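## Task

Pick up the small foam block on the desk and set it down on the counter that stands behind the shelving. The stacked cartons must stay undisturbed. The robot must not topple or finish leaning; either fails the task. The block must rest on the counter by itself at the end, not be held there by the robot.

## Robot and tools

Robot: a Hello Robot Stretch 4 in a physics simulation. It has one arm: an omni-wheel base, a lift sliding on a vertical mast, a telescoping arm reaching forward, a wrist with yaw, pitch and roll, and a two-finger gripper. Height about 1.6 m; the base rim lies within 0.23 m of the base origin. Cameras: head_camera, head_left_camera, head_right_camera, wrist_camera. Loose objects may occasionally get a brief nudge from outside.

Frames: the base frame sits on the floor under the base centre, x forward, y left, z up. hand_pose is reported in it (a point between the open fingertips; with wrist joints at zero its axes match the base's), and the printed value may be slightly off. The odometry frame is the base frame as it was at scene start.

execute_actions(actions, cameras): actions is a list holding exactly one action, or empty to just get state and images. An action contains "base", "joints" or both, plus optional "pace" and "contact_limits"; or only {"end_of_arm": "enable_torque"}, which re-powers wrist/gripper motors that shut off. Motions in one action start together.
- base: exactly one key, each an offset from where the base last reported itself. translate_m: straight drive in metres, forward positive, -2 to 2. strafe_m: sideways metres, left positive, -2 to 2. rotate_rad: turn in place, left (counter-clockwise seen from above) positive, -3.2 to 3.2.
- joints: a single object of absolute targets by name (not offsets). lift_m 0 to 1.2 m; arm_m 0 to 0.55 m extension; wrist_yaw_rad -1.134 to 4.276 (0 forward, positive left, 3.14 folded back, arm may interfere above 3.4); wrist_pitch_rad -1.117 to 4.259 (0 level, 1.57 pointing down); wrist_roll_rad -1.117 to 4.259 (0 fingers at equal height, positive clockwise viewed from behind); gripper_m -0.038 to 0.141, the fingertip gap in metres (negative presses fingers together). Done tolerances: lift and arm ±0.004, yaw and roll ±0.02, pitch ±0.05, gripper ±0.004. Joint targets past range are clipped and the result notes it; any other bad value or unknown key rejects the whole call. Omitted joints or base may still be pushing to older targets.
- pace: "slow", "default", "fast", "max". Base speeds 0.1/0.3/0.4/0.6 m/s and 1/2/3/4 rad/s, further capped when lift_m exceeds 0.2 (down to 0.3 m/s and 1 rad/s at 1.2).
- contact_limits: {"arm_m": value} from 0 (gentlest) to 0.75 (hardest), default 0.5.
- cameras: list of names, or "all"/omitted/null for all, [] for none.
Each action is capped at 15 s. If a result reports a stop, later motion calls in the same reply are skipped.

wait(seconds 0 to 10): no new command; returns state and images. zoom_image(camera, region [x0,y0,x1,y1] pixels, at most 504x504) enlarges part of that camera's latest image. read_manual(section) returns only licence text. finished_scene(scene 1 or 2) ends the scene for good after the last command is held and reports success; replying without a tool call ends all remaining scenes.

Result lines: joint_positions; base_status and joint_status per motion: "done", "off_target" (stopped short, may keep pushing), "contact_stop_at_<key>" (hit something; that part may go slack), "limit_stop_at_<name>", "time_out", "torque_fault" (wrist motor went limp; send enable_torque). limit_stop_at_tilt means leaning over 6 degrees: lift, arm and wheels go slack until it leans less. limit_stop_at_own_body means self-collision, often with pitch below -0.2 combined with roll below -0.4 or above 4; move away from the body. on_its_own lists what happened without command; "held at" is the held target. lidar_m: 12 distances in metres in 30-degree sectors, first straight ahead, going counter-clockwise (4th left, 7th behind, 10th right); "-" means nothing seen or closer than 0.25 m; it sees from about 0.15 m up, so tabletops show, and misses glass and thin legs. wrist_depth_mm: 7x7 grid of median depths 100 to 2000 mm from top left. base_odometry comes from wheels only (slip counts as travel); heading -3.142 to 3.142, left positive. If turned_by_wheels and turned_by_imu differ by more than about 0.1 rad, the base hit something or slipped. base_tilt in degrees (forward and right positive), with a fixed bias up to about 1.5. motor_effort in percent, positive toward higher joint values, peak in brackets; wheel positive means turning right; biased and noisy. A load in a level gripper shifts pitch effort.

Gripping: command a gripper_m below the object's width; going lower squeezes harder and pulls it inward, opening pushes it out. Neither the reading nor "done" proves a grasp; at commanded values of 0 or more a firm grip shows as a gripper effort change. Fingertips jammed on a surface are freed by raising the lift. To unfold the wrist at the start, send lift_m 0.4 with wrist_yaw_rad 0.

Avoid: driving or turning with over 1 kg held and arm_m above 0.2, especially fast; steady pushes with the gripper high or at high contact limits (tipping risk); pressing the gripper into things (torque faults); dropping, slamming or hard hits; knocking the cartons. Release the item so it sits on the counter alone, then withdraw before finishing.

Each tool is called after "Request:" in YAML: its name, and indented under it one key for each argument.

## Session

Request:
execute_actions:
  actions: []

Scene clock: 0.00 s.
base_odometry: x=+0.000 y=+0.000 heading=+0.000 (m, m, rad; odometry frame)
turned_by_wheels: +0.000 (rad since the last result)
turned_by_imu: +0.000 (rad since the last result)
base_tilt: forward=+0.3 right=-1.0 (deg)
lidar_m: 0.77 0.78 0.91 1.33 1.34 1.53 1.75 0.96 1.11 2.36 1.72 1.05
base_status: not commanded
joint_positions: lift_m=+0.264 arm_m=+0.001 wrist_yaw_rad=+3.127 wrist_pitch_rad=+0.017 wrist_roll_rad=-0.017 gripper_m=+0.057
joint_status: not commanded
motor_effort: lift_m=+19 arm_m=+0 wrist_yaw_rad=+0 wrist_pitch_rad=-4 wrist_roll_rad=+1 gripper_m=-2 wheel_0=+0 wheel_1=+0 wheel_2=+0 (%)
hand_pose: x=-0.1155 y=+0.0917 z=+0.4376 quat_wxyz=(+0.007, -0.009, -0.008, +1.000) (m; base frame)
wrist_depth_mm: - 134 1921 1983 - 1756 1336 / - 120 166 1983 - 1756 1366 / - 122 170 - - 1808 1366 / 137 137 1921 - - 1808 1397 / 227 1808 1921 - - 1808 1397 / 1281 1397 194 1464 196 1366 1308 / 591 991 1098 - 1042 946 960
pictures: head_camera, head_left_camera, head_right_camera, wrist_camera
Images, in order (width x height): head_camera 420x560, head_left_camera 420x672, head_right_camera 420x672, wrist_camera 616x392.

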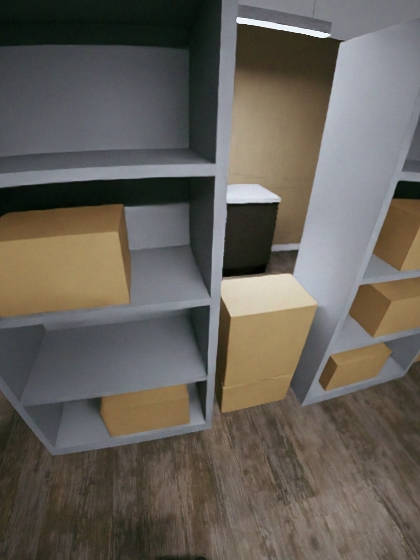

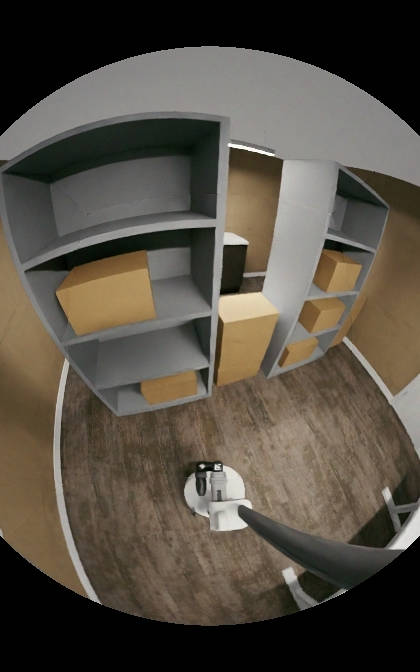

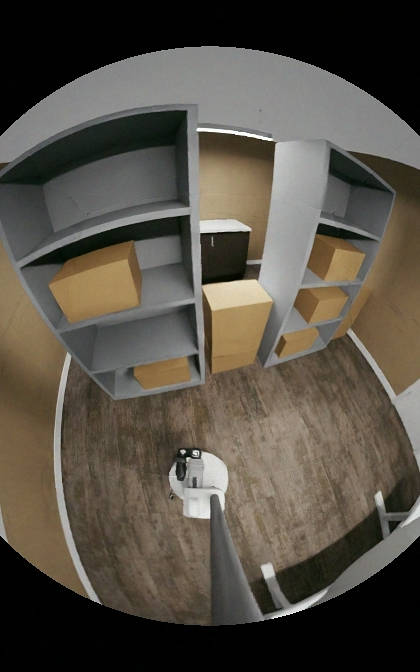

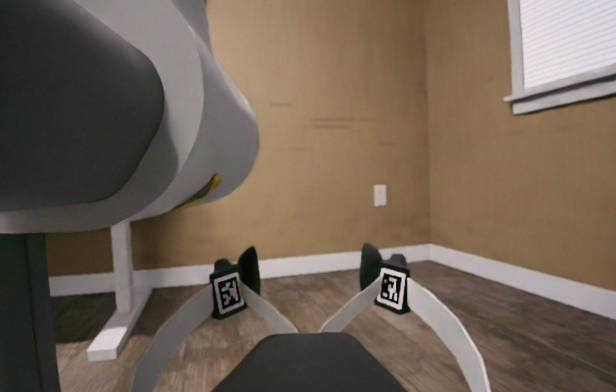

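Request:
execute_actions:
  actions:
    - {"base":{"rotate_rad":-2.9},"joints":{"lift_m":0.85,"wrist_yaw_rad":0,"wrist_pitch_rad":0.6,"gripper_m":0.141},"pace":"fast"}

Scene clock: 4.90 s.
base_odometry: x=+0.000 y=+0.000 heading=-2.900 (m, m, rad; odometry frame)
turned_by_wheels: -2.900 (rad since the last result)
turned_by_imu: -2.855 (rad since the last result)
base_tilt: forward=+0.4 right=-1.1 (deg)
lidar_m: 0.95 1.00 1.35 2.38 1.24 0.93 0.78 0.82 1.40 1.33 1.34 1.83
base_status: done
joint_positions: lift_m=+0.850 arm_m=+0.001 wrist_yaw_rad=+0.001 wrist_pitch_rad=+0.602 wrist_roll_rad=-0.017 gripper_m=+0.141
joint_status: all done
motor_effort: lift_m=+23(25) arm_m=+0(0) wrist_yaw_rad=-2(7) wrist_pitch_rad=-5(4) wrist_roll_rad=+2(2) gripper_m=-1(2) wheel_0=-2(11) wheel_1=-2(8) wheel_2=-2(9) (%)
hand_pose: x=+0.4095 y=-0.0873 z=+0.8646 quat_wxyz=(+0.955, -0.008, +0.296, +0.003) (m; base frame)
wrist_depth_mm: 1366 1397 1397 1464 1464 1499 1464 / 946 991 1537 1618 1618 1661 1618 / 842 1708 1708 1756 1808 1808 1708 / 1756 1808 1756 1808 1756 1756 1661 / 1537 1499 1430 1499 1464 1464 1397 / 1281 1182 1205 1229 1182 1138 1205 / 1118 1098 1118 - 1118 1078 1060
pictures: head_camera, head_left_camera, head_right_camera, wrist_camera
Images, in order (width x height): head_camera 420x560, head_left_camera 420x672, head_right_camera 420x672, wrist_camera 616x392.

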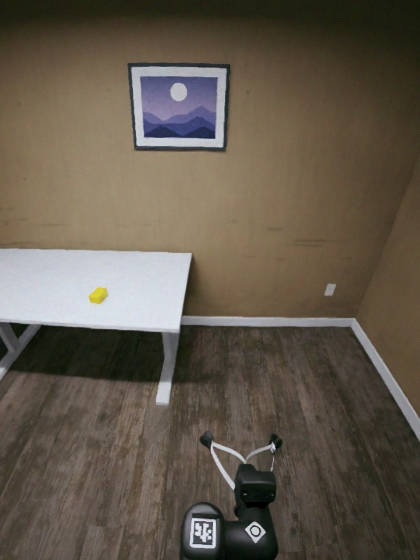

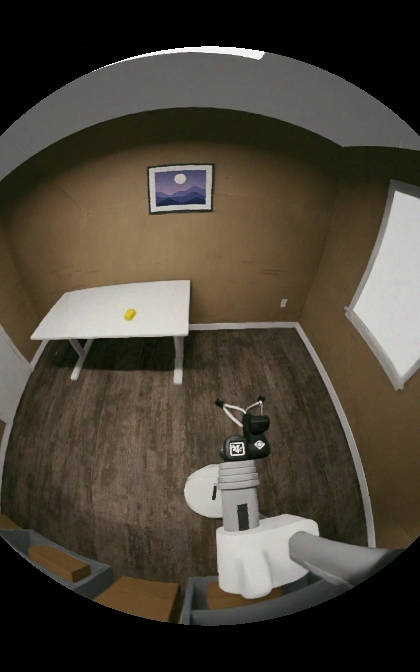

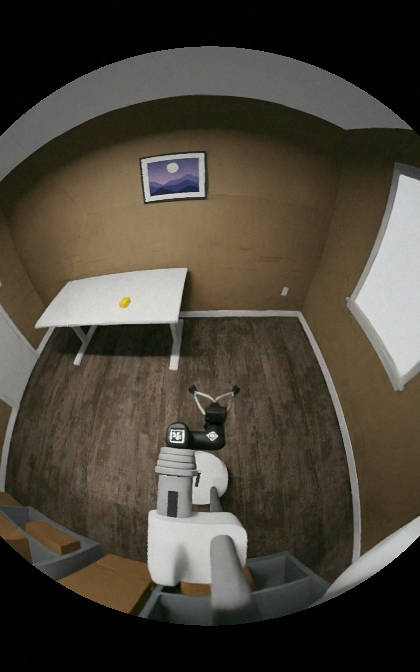

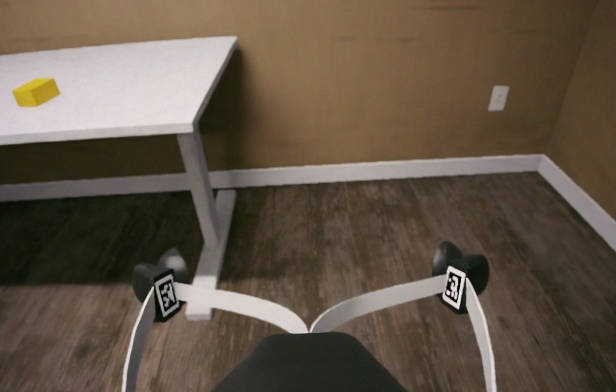

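Request:
execute_actions:
  actions:
    - {"base":{"strafe_m":0.62},"joints":{"arm_m":0.3},"pace":"fast"}
  cameras: ["wrist_camera"]

Request:
execute_actions:
  actions:
    - {"base":{"translate_m":0.3},"joints":{"lift_m":0.82},"pace":"fast"}
  cameras: ["head_camera","wrist_camera"]

Scene clock: 11.27 s.
base_odometry: x=+0.148 y=-0.602 heading=-2.900 (m, m, rad; odometry frame)
turned_by_wheels: +0.000 (rad since the last result)
turned_by_imu: -0.004 (rad since the last result)
base_tilt: forward=+0.3 right=-0.9 (deg)
lidar_m: 0.92 0.98 1.31 1.73 1.30 0.88 0.88 0.92 1.11 1.91 1.96 0.99
base_status: done
joint_positions: lift_m=+0.850 arm_m=+0.299 wrist_yaw_rad=+0.000 wrist_pitch_rad=+0.602 wrist_roll_rad=-0.017 gripper_m=+0.141
joint_status: all done
motor_effort: lift_m=+22(23) arm_m=+8(8) wrist_yaw_rad=+0(1) wrist_pitch_rad=-3(3) wrist_roll_rad=+1(2) gripper_m=+1(1) wheel_0=+1(10) wheel_1=-1(11) wheel_2=-1(2) (%)
hand_pose: x=+0.7073 y=-0.0874 z=+0.8646 quat_wxyz=(+0.955, -0.008, +0.296, +0.003) (m; base frame)
wrist_depth_mm: 1078 1118 1118 1138 1138 1160 1182 / 1025 976 931 931 917 1229 1281 / 723 707 661 676 676 661 1430 / 564 554 549 539 535 549 1537 / 1464 1464 1499 1499 1397 1430 1430 / 1255 1205 1205 1205 1182 1160 1205 / 1118 1118 1118 - 1078 1060 1060
pictures: wrist_camera
Images, in order (width x height): wrist_camera 616x392.

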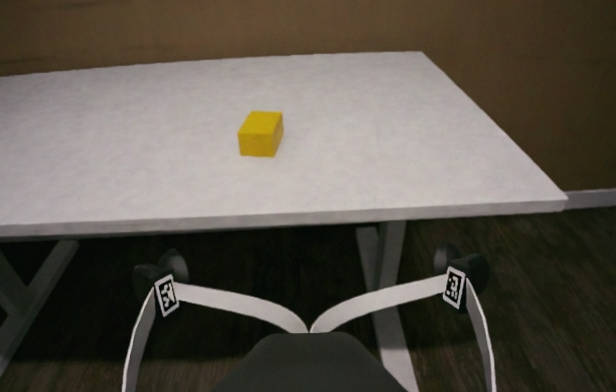

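Scene clock: 13.43 s.
base_odometry: x=-0.143 y=-0.674 heading=-2.900 (m, m, rad; odometry frame)
turned_by_wheels: +0.000 (rad since the last result)
turned_by_imu: +0.000 (rad since the last result)
base_tilt: forward=+0.3 right=-1.1 (deg)
lidar_m: 0.61 0.66 0.88 1.73 1.82 1.22 1.18 1.20 1.55 1.90 1.98 0.68
base_status: done
joint_positions: lift_m=+0.820 arm_m=+0.299 wrist_yaw_rad=+0.000 wrist_pitch_rad=+0.602 wrist_roll_rad=-0.017 gripper_m=+0.141
joint_status: all done
motor_effort: lift_m=+16(22) arm_m=+8(8) wrist_yaw_rad=+0(0) wrist_pitch_rad=-2(3) wrist_roll_rad=+2(2) gripper_m=+2(0) wheel_0=+0(7) wheel_1=+0(6) wheel_2=-1(11) (%)
hand_pose: x=+0.7073 y=-0.0874 z=+0.8352 quat_wxyz=(+0.955, -0.008, +0.296, +0.003) (m; base frame)
wrist_depth_mm: 809 831 842 854 866 866 878 / 866 866 854 831 820 931 960 / 654 640 627 615 609 603 1042 / 508 504 492 488 480 477 473 / 415 413 357 404 404 394 389 / 349 329 329 336 325 320 330 / 306 303 310 - 304 294 296
pictures: head_camera, wrist_camera
Images, in order (width x height): head_camera 420x560, wrist_camera 616x392.

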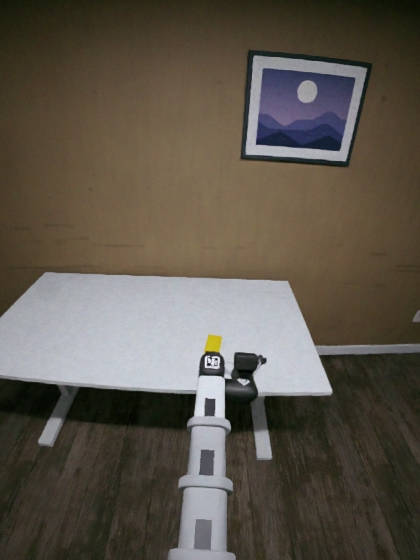

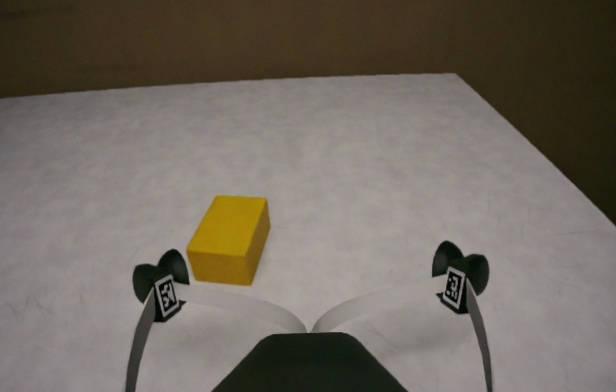

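Request:
execute_actions:
  actions:
    - {"base":{"strafe_m":0.075},"joints":{"arm_m":0.42}}
  cameras: []

Request:
execute_actions:
  actions:
    - {"joints":{"lift_m":0.73,"gripper_m":0.12}}
  cameras: ["wrist_camera"]

Scene clock: 17.83 s.
base_odometry: x=-0.125 y=-0.747 heading=-2.901 (m, m, rad; odometry frame)
turned_by_wheels: +0.000 (rad since the last result)
turned_by_imu: -0.002 (rad since the last result)
base_tilt: forward=+0.3 right=-0.9 (deg)
lidar_m: 0.61 0.64 0.89 1.66 1.75 1.23 1.18 1.21 1.53 1.99 2.04 0.64
base_status: done
joint_positions: lift_m=+0.820 arm_m=+0.419 wrist_yaw_rad=+0.000 wrist_pitch_rad=+0.602 wrist_roll_rad=-0.017 gripper_m=+0.141
joint_status: all done
motor_effort: lift_m=+16(16) arm_m=+8(9) wrist_yaw_rad=+0(0) wrist_pitch_rad=-4(4) wrist_roll_rad=+2(2) gripper_m=+0(0) wheel_0=+0(9) wheel_1=-1(8) wheel_2=-1(1) (%)
hand_pose: x=+0.8272 y=-0.0874 z=+0.8352 quat_wxyz=(+0.955, -0.008, +0.296, +0.003) (m; base frame)
wrist_depth_mm: 699 715 732 732 750 759 768 / 759 778 768 788 778 778 831 / 654 640 627 615 603 597 627 / 512 500 496 488 484 477 473 / 415 413 410 404 399 394 392 / 351 329 329 290 324 320 332 / 307 303 310 - 303 293 296
pictures: none
No camera images: the call's "cameras" was empty. Leave "cameras" out to get every camera's image.

Scene clock: 19.20 s.
base_odometry: x=-0.125 y=-0.747 heading=-2.901 (m, m, rad; odometry frame)
turned_by_wheels: +0.000 (rad since the last result)
turned_by_imu: -0.001 (rad since the last result)
base_tilt: forward=+0.4 right=-1.0 (deg)
lidar_m: 0.62 0.65 0.88 1.66 1.77 1.20 1.16 1.20 1.51 1.97 2.04 0.68
base_status: not commanded
joint_positions: lift_m=+0.730 arm_m=+0.419 wrist_yaw_rad=+0.000 wrist_pitch_rad=+0.602 wrist_roll_rad=-0.017 gripper_m=+0.120
joint_status: all done
motor_effort: lift_m=+15(15) arm_m=+8(8) wrist_yaw_rad=+0(0) wrist_pitch_rad=-3(4) wrist_roll_rad=+2(2) gripper_m=+0(1) wheel_0=+0(0) wheel_1=-1(1) wheel_2=-1(1) (%)
hand_pose: x=+0.8272 y=-0.0874 z=+0.7452 quat_wxyz=(+0.955, -0.008, +0.296, +0.003) (m; base frame)
wrist_depth_mm: 707 715 732 732 741 741 759 / 634 609 591 569 564 559 554 / 449 439 430 421 415 413 407 / 349 343 340 259 330 329 322 / 286 283 271 216 274 271 268 / 240 233 198 195 221 224 229 / 211 208 213 - 208 201 204
pictures: wrist_camera
Images, in order (width x height): wrist_camera 616x392.

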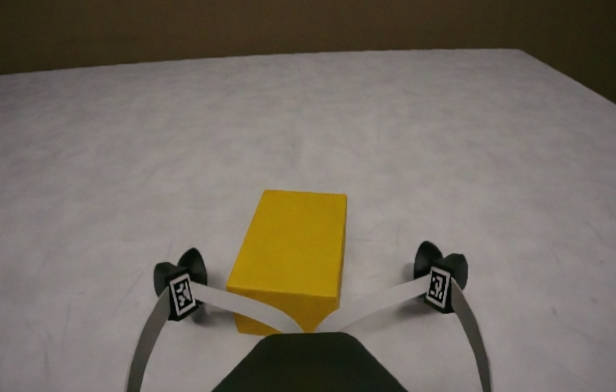

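Request:
execute_actions:
  actions:
    - {"joints":{"gripper_m":0.005}}
  cameras: []

Request:
execute_actions:
  actions:
    - {"joints":{"lift_m":0.8}}
  cameras: ["wrist_camera"]

Request:
execute_actions:
  actions:
    - {"base":{"rotate_rad":-3.16},"joints":{"arm_m":0}}
  cameras: ["wrist_camera"]

Request:
execute_actions:
  actions:
    - {"base":{"strafe_m":1.62},"pace":"fast"}

Scene clock: 27.13 s.
base_odometry: x=-0.125 y=-0.747 heading=-2.901 (m, m, rad; odometry frame)
turned_by_wheels: +0.000 (rad since the last result)
turned_by_imu: -0.002 (rad since the last result)
base_tilt: forward=+0.3 right=-1.0 (deg)
lidar_m: 0.61 0.64 0.87 1.64 1.78 1.24 1.18 1.20 1.53 1.97 2.01 0.66
base_status: not commanded
joint_positions: lift_m=+0.730 arm_m=+0.419 wrist_yaw_rad=+0.000 wrist_pitch_rad=+0.602 wrist_roll_rad=-0.017 gripper_m=+0.006
joint_status: all done
motor_effort: lift_m=+15(15) arm_m=+8(8) wrist_yaw_rad=-1(0) wrist_pitch_rad=-3(4) wrist_roll_rad=+2(2) gripper_m=-24(25) wheel_0=+0(0) wheel_1=-1(1) wheel_2=-1(1) (%)
hand_pose: x=+0.8272 y=-0.0874 z=+0.7452 quat_wxyz=(+0.955, -0.008, +0.296, +0.003) (m; base frame)
wrist_depth_mm: 699 715 732 723 741 741 759 / 634 603 585 574 559 554 554 / 452 436 427 421 415 410 407 / 347 345 340 243 330 327 324 / 285 283 281 202 266 271 268 / 240 233 184 183 185 220 229 / 211 202 213 - 208 200 203
pictures: none
No camera images: the call's "cameras" was empty. Leave "cameras" out to get every camera's image.

Scene clock: 28.40 s.
base_odometry: x=-0.125 y=-0.747 heading=-2.901 (m, m, rad; odometry frame)
turned_by_wheels: +0.000 (rad since the last result)
turned_by_imu: -0.001 (rad since the last result)
base_tilt: forward=+0.4 right=-1.2 (deg)
lidar_m: 0.62 0.64 0.88 1.67 1.78 1.23 1.16 1.21 1.54 1.97 2.05 0.68
base_status: not commanded
joint_positions: lift_m=+0.800 arm_m=+0.419 wrist_yaw_rad=+0.000 wrist_pitch_rad=+0.602 wrist_roll_rad=-0.017 gripper_m=+0.006
joint_status: all done
motor_effort: lift_m=+23(25) arm_m=+8(8) wrist_yaw_rad=+0(0) wrist_pitch_rad=-6(4) wrist_roll_rad=+2(2) gripper_m=-22(24) wheel_0=+0(0) wheel_1=-1(1) wheel_2=-1(1) (%)
hand_pose: x=+0.8272 y=-0.0874 z=+0.8145 quat_wxyz=(+0.955, -0.008, +0.297, +0.003) (m; base frame)
wrist_depth_mm: 699 715 732 732 750 750 759 / 750 750 759 768 778 750 820 / 609 591 574 569 559 554 549 / 469 466 459 244 445 442 436 / 387 382 379 202 359 366 362 / 325 315 184 183 185 297 307 / 283 273 287 - 282 271 271
pictures: wrist_camera
Images, in order (width x height): wrist_camera 616x392.

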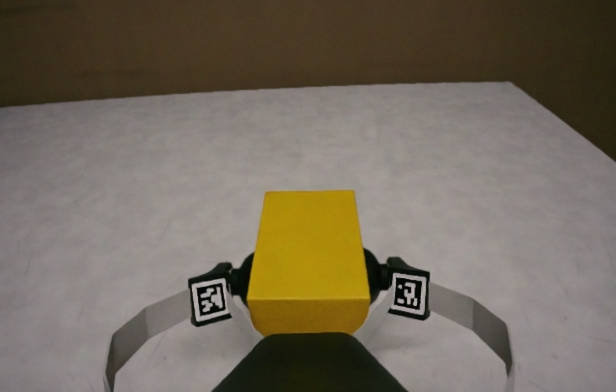

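Scene clock: 31.27 s.
base_odometry: x=-0.125 y=-0.747 heading=+0.223 (m, m, rad; odometry frame)
turned_by_wheels: -3.160 (rad since the last result)
turned_by_imu: -3.109 (rad since the last result)
base_tilt: forward=+0.4 right=-0.9 (deg)
lidar_m: 1.14 1.21 1.51 2.00 2.05 0.69 0.63 0.64 0.87 1.65 1.73 1.23
base_status: done
joint_positions: lift_m=+0.800 arm_m=+0.002 wrist_yaw_rad=+0.000 wrist_pitch_rad=+0.602 wrist_roll_rad=-0.017 gripper_m=+0.006
joint_status: all done
motor_effort: lift_m=+23(23) arm_m=-8(10) wrist_yaw_rad=+0(1) wrist_pitch_rad=-5(5) wrist_roll_rad=+2(2) gripper_m=-23(23) wheel_0=+3(7) wheel_1=+0(8) wheel_2=+1(7) (%)
hand_pose: x=+0.4109 y=-0.0874 z=+0.8145 quat_wxyz=(+0.955, -0.008, +0.297, +0.002) (m; base frame)
wrist_depth_mm: 842 931 946 1281 1308 931 931 / 960 991 991 1229 1229 991 1008 / 1008 1098 1098 1160 1255 1229 1205 / 1160 1205 1229 244 1229 1281 1336 / 1229 1281 1336 202 1281 1336 1336 / 1229 1182 184 183 185 1098 1160 / 1060 1025 1078 - 1060 1008 1008
pictures: wrist_camera
Images, in order (width x height): wrist_camera 616x392.

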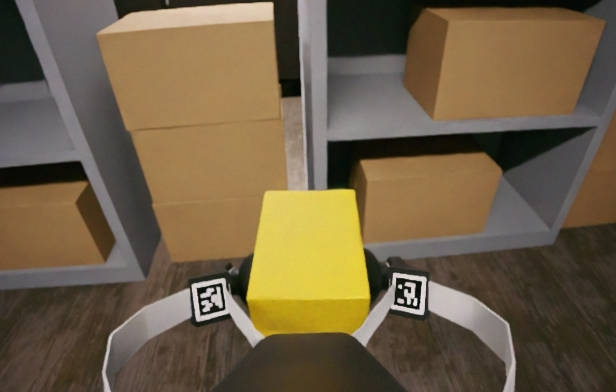

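Scene clock: 36.60 s.
base_odometry: x=-0.483 y=+0.833 heading=+0.223 (m, m, rad; odometry frame)
turned_by_wheels: +0.000 (rad since the last result)
turned_by_imu: -0.004 (rad since the last result)
base_tilt: forward=+0.3 right=-1.0 (deg)
lidar_m: 1.03 0.63 0.44 0.38 0.36 0.49 1.30 1.58 1.28 2.45 1.68 1.06
base_status: done
joint_positions: lift_m=+0.800 arm_m=+0.002 wrist_yaw_rad=+0.000 wrist_pitch_rad=+0.602 wrist_roll_rad=-0.017 gripper_m=+0.006
joint_status: not commanded
motor_effort: lift_m=+22(23) arm_m=-8(9) wrist_yaw_rad=+0(0) wrist_pitch_rad=-6(5) wrist_roll_rad=+2(2) gripper_m=-24(26) wheel_0=+0(11) wheel_1=-1(9) wheel_2=+0(0) (%)
hand_pose: x=+0.4108 y=-0.0874 z=+0.8145 quat_wxyz=(+0.955, -0.008, +0.297, +0.002) (m; base frame)
wrist_depth_mm: 854 1366 - - 1182 1229 1205 / 842 1336 - - 1229 1281 1229 / 842 1281 - - 960 1008 991 / 798 1255 1756 244 1499 1118 1118 / 809 1229 1430 202 1255 1229 1255 / 798 1008 184 183 185 1098 1160 / 768 1008 1078 - 1060 1025 1008
pictures: head_camera, head_left_camera, head_right_camera, wrist_camera
Images, in order (width x height): head_camera 420x560, head_left_camera 420x672, head_right_camera 420x672, wrist_camera 616x392.

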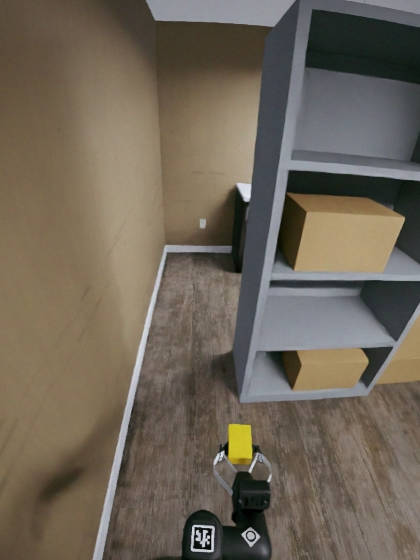

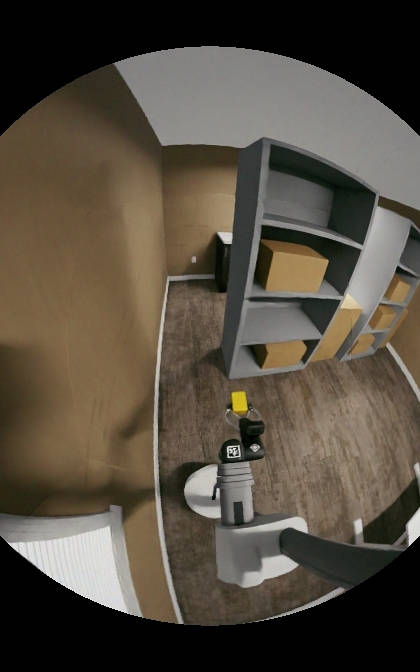

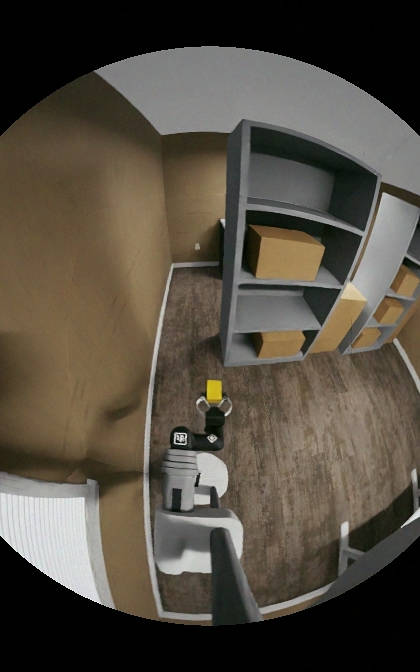

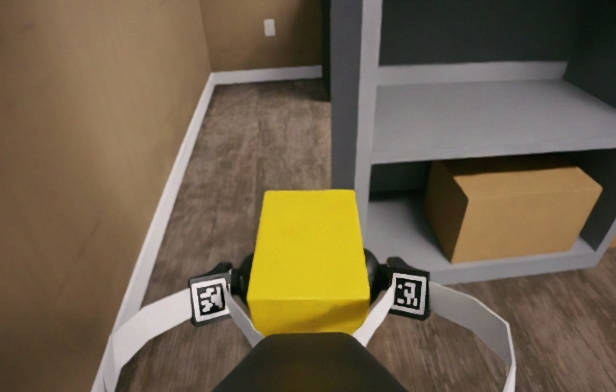

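Request:
execute_actions:
  actions:
    - {"base":{"rotate_rad":0.125}}
  cameras: []

Request:
execute_actions:
  actions:
    - {"base":{"translate_m":0.85},"pace":"fast"}

Scene clock: 41.43 s.
base_odometry: x=-0.483 y=+0.833 heading=+0.348 (m, m, rad; odometry frame)
turned_by_wheels: +0.125 (rad since the last result)
turned_by_imu: +0.121 (rad since the last result)
base_tilt: forward=+0.4 right=-1.0 (deg)
lidar_m: 1.31 0.55 0.41 0.36 0.37 0.54 1.56 1.42 1.28 3.27 1.36 1.04
base_status: done
joint_positions: lift_m=+0.800 arm_m=+0.002 wrist_yaw_rad=+0.000 wrist_pitch_rad=+0.602 wrist_roll_rad=-0.017 gripper_m=+0.006
joint_status: not commanded
motor_effort: lift_m=+22(22) arm_m=-8(8) wrist_yaw_rad=+0(0) wrist_pitch_rad=-5(6) wrist_roll_rad=+2(2) gripper_m=-24(23) wheel_0=-1(5) wheel_1=-1(5) wheel_2=+1(8) (%)
hand_pose: x=+0.4108 y=-0.0874 z=+0.8145 quat_wxyz=(+0.955, -0.008, +0.297, +0.002) (m; base frame)
wrist_depth_mm: 661 946 1808 - 1060 1118 1098 / 668 946 1808 - 1078 1205 1205 / 668 960 1808 - 1078 946 946 / 654 960 1576 244 1366 1281 1060 / 668 960 1366 202 1098 1205 1078 / 661 820 184 183 184 1118 1138 / 661 854 1078 - 1060 1008 1008
pictures: none
No camera images: the call's "cameras" was empty. Leave "cameras" out to get every camera's image.

Scene clock: 45.00 s.
base_odometry: x=+0.316 y=+1.123 heading=+0.348 (m, m, rad; odometry frame)
turned_by_wheels: +0.000 (rad since the last result)
turned_by_imu: +0.001 (rad since the last result)
base_tilt: forward=+0.4 right=-1.0 (deg)
lidar_m: 1.24 0.51 0.37 0.34 0.39 0.58 1.84 1.95 2.45 0.58 0.34 0.44
base_status: done
joint_positions: lift_m=+0.800 arm_m=+0.002 wrist_yaw_rad=+0.000 wrist_pitch_rad=+0.602 wrist_roll_rad=-0.017 gripper_m=+0.006
joint_status: not commanded
motor_effort: lift_m=+23(22) arm_m=-8(8) wrist_yaw_rad=+1(1) wrist_pitch_rad=-5(4) wrist_roll_rad=+2(2) gripper_m=-24(24) wheel_0=+0(8) wheel_1=+1(6) wheel_2=+1(12) (%)
hand_pose: x=+0.4108 y=-0.0874 z=+0.8145 quat_wxyz=(+0.955, -0.008, +0.297, +0.002) (m; base frame)
wrist_depth_mm: 609 866 1618 1983 1921 1366 1336 / 615 878 1618 - - 1464 1464 / 615 866 1661 - 1983 1661 382 / 603 878 1576 243 1708 1661 382 / 621 878 1308 202 1366 1336 379 / 609 768 184 183 184 442 377 / 609 809 1078 - 1060 549 375
pictures: head_camera, head_left_camera, head_right_camera, wrist_camera
Images, in order (width x height): head_camera 420x560, head_left_camera 420x672, head_right_camera 420x672, wrist_camera 616x392.

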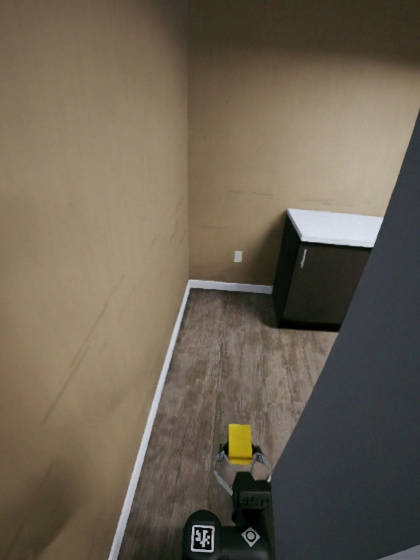

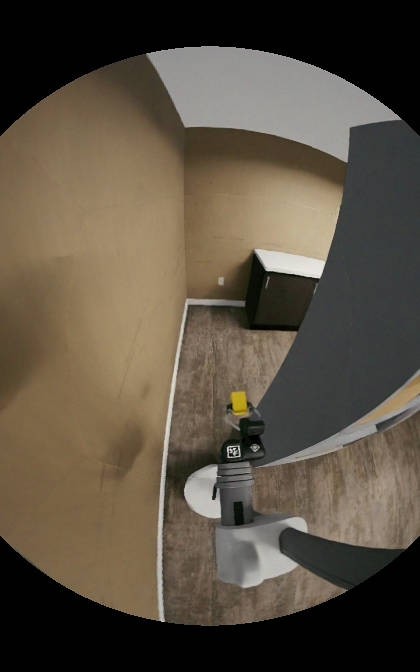

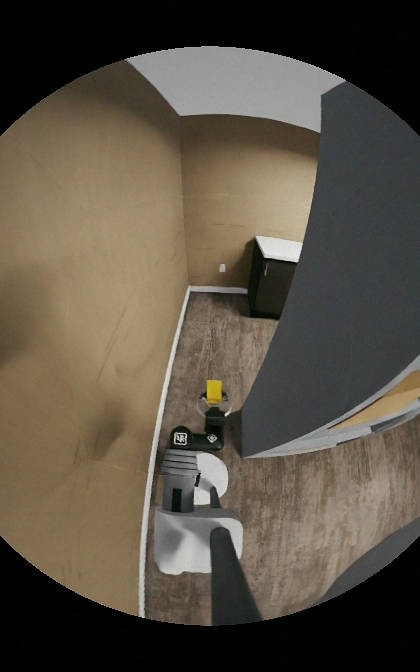

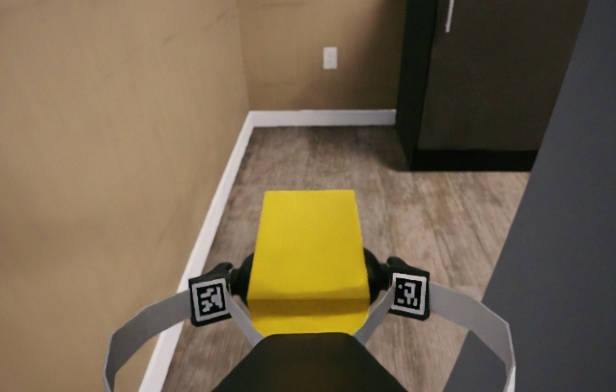

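Request:
execute_actions:
  actions:
    - {"base":{"translate_m":1.15},"joints":{"lift_m":1.0},"pace":"fast"}
  cameras: []

Request:
execute_actions:
  actions:
    - {"base":{"rotate_rad":-0.75},"joints":{"arm_m":0.5}}
  cameras: ["head_camera","wrist_camera"]

Scene clock: 53.27 s.
base_odometry: x=+1.397 y=+1.515 heading=+0.348 (m, m, rad; odometry frame)
turned_by_wheels: +0.000 (rad since the last result)
turned_by_imu: +0.000 (rad since the last result)
base_tilt: forward=+0.4 right=-1.0 (deg)
lidar_m: 1.08 0.45 0.32 0.29 0.33 0.49 1.68 0.61 0.75 1.84 0.77 0.79
base_status: done
joint_positions: lift_m=+1.000 arm_m=+0.002 wrist_yaw_rad=+0.000 wrist_pitch_rad=+0.602 wrist_roll_rad=-0.017 gripper_m=+0.006
joint_status: all done
motor_effort: lift_m=+23(27) arm_m=-8(8) wrist_yaw_rad=+0(1) wrist_pitch_rad=-5(5) wrist_roll_rad=+2(2) gripper_m=-26(26) wheel_0=-1(7) wheel_1=+1(6) wheel_2=+0(9) (%)
hand_pose: x=+0.4108 y=-0.0874 z=+1.0145 quat_wxyz=(+0.955, -0.008, +0.297, +0.002) (m; base frame)
wrist_depth_mm: 535 759 891 866 866 854 831 / 535 768 960 946 931 917 798 / 544 768 1060 1042 1042 1008 707 / 530 768 1160 244 1160 1060 715 / 544 778 1138 202 1229 1078 707 / 539 676 184 183 185 854 707 / 535 699 1205 - 1255 1078 723
pictures: none
No camera images: the call's "cameras" was empty. Leave "cameras" out to get every camera's image.

Scene clock: 55.80 s.
base_odometry: x=+1.397 y=+1.515 heading=-0.402 (m, m, rad; odometry frame)
turned_by_wheels: -0.750 (rad since the last result)
turned_by_imu: -0.739 (rad since the last result)
base_tilt: forward=+0.4 right=-0.9 (deg)
lidar_m: 0.77 1.15 0.57 0.34 0.29 0.31 0.40 0.76 0.65 0.60 1.19 0.99
base_status: done
joint_positions: lift_m=+1.000 arm_m=+0.499 wrist_yaw_rad=+0.000 wrist_pitch_rad=+0.602 wrist_roll_rad=-0.017 gripper_m=+0.006
joint_status: all done
motor_effort: lift_m=+23(23) arm_m=+8(8) wrist_yaw_rad=+0(1) wrist_pitch_rad=-6(6) wrist_roll_rad=+2(2) gripper_m=-24(25) wheel_0=-1(6) wheel_1=+2(7) wheel_2=+0(6) (%)
hand_pose: x=+0.9072 y=-0.0874 z=+1.0145 quat_wxyz=(+0.955, -0.008, +0.297, +0.003) (m; base frame)
wrist_depth_mm: 517 585 691 820 1008 1118 1182 / 544 621 715 788 788 778 788 / 569 615 603 591 580 574 569 / 569 480 477 244 466 455 462 / 640 397 394 202 373 379 723 / 707 336 183 183 184 317 1336 / 750 291 298 - 293 512 1205
pictures: head_camera, wrist_camera
Images, in order (width x height): head_camera 420x560, wrist_camera 616x392.

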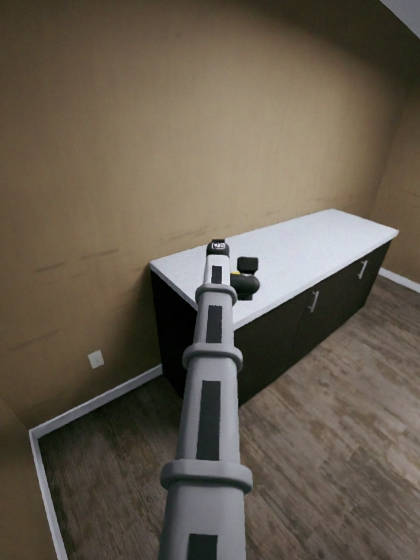

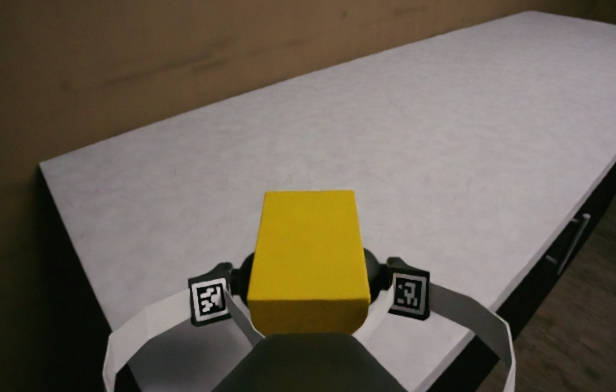

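Request:
execute_actions:
  actions:
    - {"base":{"translate_m":0.17},"joints":{"lift_m":0.922}}
  cameras: []

Request:
execute_actions:
  actions:
    - {"joints":{"gripper_m":0.11}}
  cameras: []

Request:
execute_actions:
  actions:
    - {"joints":{"arm_m":0.35,"lift_m":1.0},"pace":"fast"}
  cameras: ["wrist_camera"]

Scene clock: 61.83 s.
base_odometry: x=+1.553 y=+1.449 heading=-0.402 (m, m, rad; odometry frame)
turned_by_wheels: +0.000 (rad since the last result)
turned_by_imu: -0.001 (rad since the last result)
base_tilt: forward=+0.3 right=-1.0 (deg)
lidar_m: 0.59 0.98 0.79 0.47 0.40 0.42 0.53 1.01 0.67 0.78 1.73 0.78
base_status: done
joint_positions: lift_m=+0.922 arm_m=+0.499 wrist_yaw_rad=+0.000 wrist_pitch_rad=+0.602 wrist_roll_rad=-0.017 gripper_m=+0.006
joint_status: all done
motor_effort: lift_m=+15(21) arm_m=+8(8) wrist_yaw_rad=+0(0) wrist_pitch_rad=-5(4) wrist_roll_rad=+2(2) gripper_m=-25(23) wheel_0=+2(8) wheel_1=+0(6) wheel_2=-1(9) (%)
hand_pose: x=+0.9072 y=-0.0874 z=+0.9371 quat_wxyz=(+0.955, -0.008, +0.297, +0.003) (m; base frame)
wrist_depth_mm: 415 469 554 654 778 831 842 / 439 504 559 580 564 559 554 / 445 442 433 427 421 415 407 / 351 347 342 244 334 327 325 / 287 285 283 202 268 272 271 / 242 235 184 183 185 222 230 / 212 204 214 - 210 202 205
pictures: none
No camera images: the call's "cameras" was empty. Leave "cameras" out to get every camera's image.

Scene clock: 63.70 s.
base_odometry: x=+1.553 y=+1.449 heading=-0.402 (m, m, rad; odometry frame)
turned_by_wheels: +0.000 (rad since the last result)
turned_by_imu: -0.001 (rad since the last result)
base_tilt: forward=+0.5 right=-1.0 (deg)
lidar_m: 0.58 0.99 0.76 0.48 0.42 0.41 0.51 1.04 0.68 0.76 1.74 0.76
base_status: not commanded
joint_positions: lift_m=+0.922 arm_m=+0.499 wrist_yaw_rad=+0.000 wrist_pitch_rad=+0.602 wrist_roll_rad=-0.017 gripper_m=+0.110
joint_status: all done
motor_effort: lift_m=+15(15) arm_m=+8(8) wrist_yaw_rad=+0(0) wrist_pitch_rad=-5(5) wrist_roll_rad=+2(2) gripper_m=-1(24) wheel_0=+2(2) wheel_1=+1(1) wheel_2=-1(1) (%)
hand_pose: x=+0.9072 y=-0.0874 z=+0.9371 quat_wxyz=(+0.955, -0.008, +0.297, +0.003) (m; base frame)
wrist_depth_mm: 415 473 554 654 778 842 842 / 439 500 554 580 564 564 559 / 442 445 433 424 421 413 410 / 353 347 343 263 334 329 325 / 287 286 282 217 268 274 271 / 243 236 198 196 213 227 230 / 212 210 215 - 211 203 205
pictures: none
No camera images: the call's "cameras" was empty. Leave "cameras" out to get every camera's image.

Scene clock: 65.00 s.
base_odometry: x=+1.553 y=+1.449 heading=-0.402 (m, m, rad; odometry frame)
turned_by_wheels: +0.000 (rad since the last result)
turned_by_imu: -0.001 (rad since the last result)
base_tilt: forward=+0.3 right=-0.9 (deg)
lidar_m: 0.58 0.98 0.79 0.47 0.42 0.44 0.52 1.01 0.67 0.78 1.74 0.77
base_status: not commanded
joint_positions: lift_m=+1.000 arm_m=+0.351 wrist_yaw_rad=+0.000 wrist_pitch_rad=+0.602 wrist_roll_rad=-0.017 gripper_m=+0.110
joint_status: all done
motor_effort: lift_m=+23(26) arm_m=-8(9) wrist_yaw_rad=+1(0) wrist_pitch_rad=-5(4) wrist_roll_rad=+2(2) gripper_m=-3(0) wheel_0=+2(2) wheel_1=+1(1) wheel_2=-1(1) (%)
hand_pose: x=+0.7601 y=-0.0874 z=+1.0145 quat_wxyz=(+0.955, -0.008, +0.296, +0.002) (m; base frame)
wrist_depth_mm: 504 569 676 788 991 1118 1160 / 530 603 707 798 788 778 778 / 564 603 603 591 580 574 569 / 521 484 477 413 462 455 452 / 603 399 394 377 387 382 402 / 676 327 315 332 310 324 1336 / 732 300 298 - 291 298 1229
pictures: wrist_camera
Images, in order (width x height): wrist_camera 616x392.

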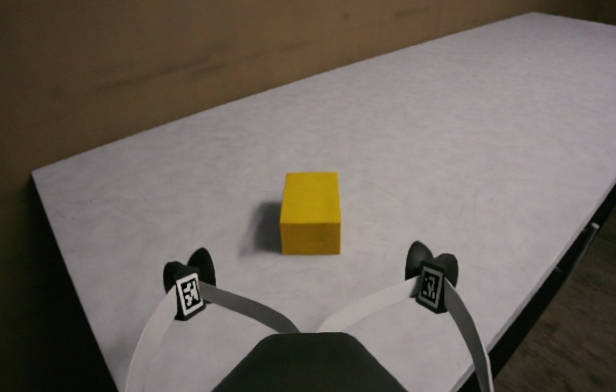

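Request:
finished_scene:
  scene: 2

The scene is finished: the task was done.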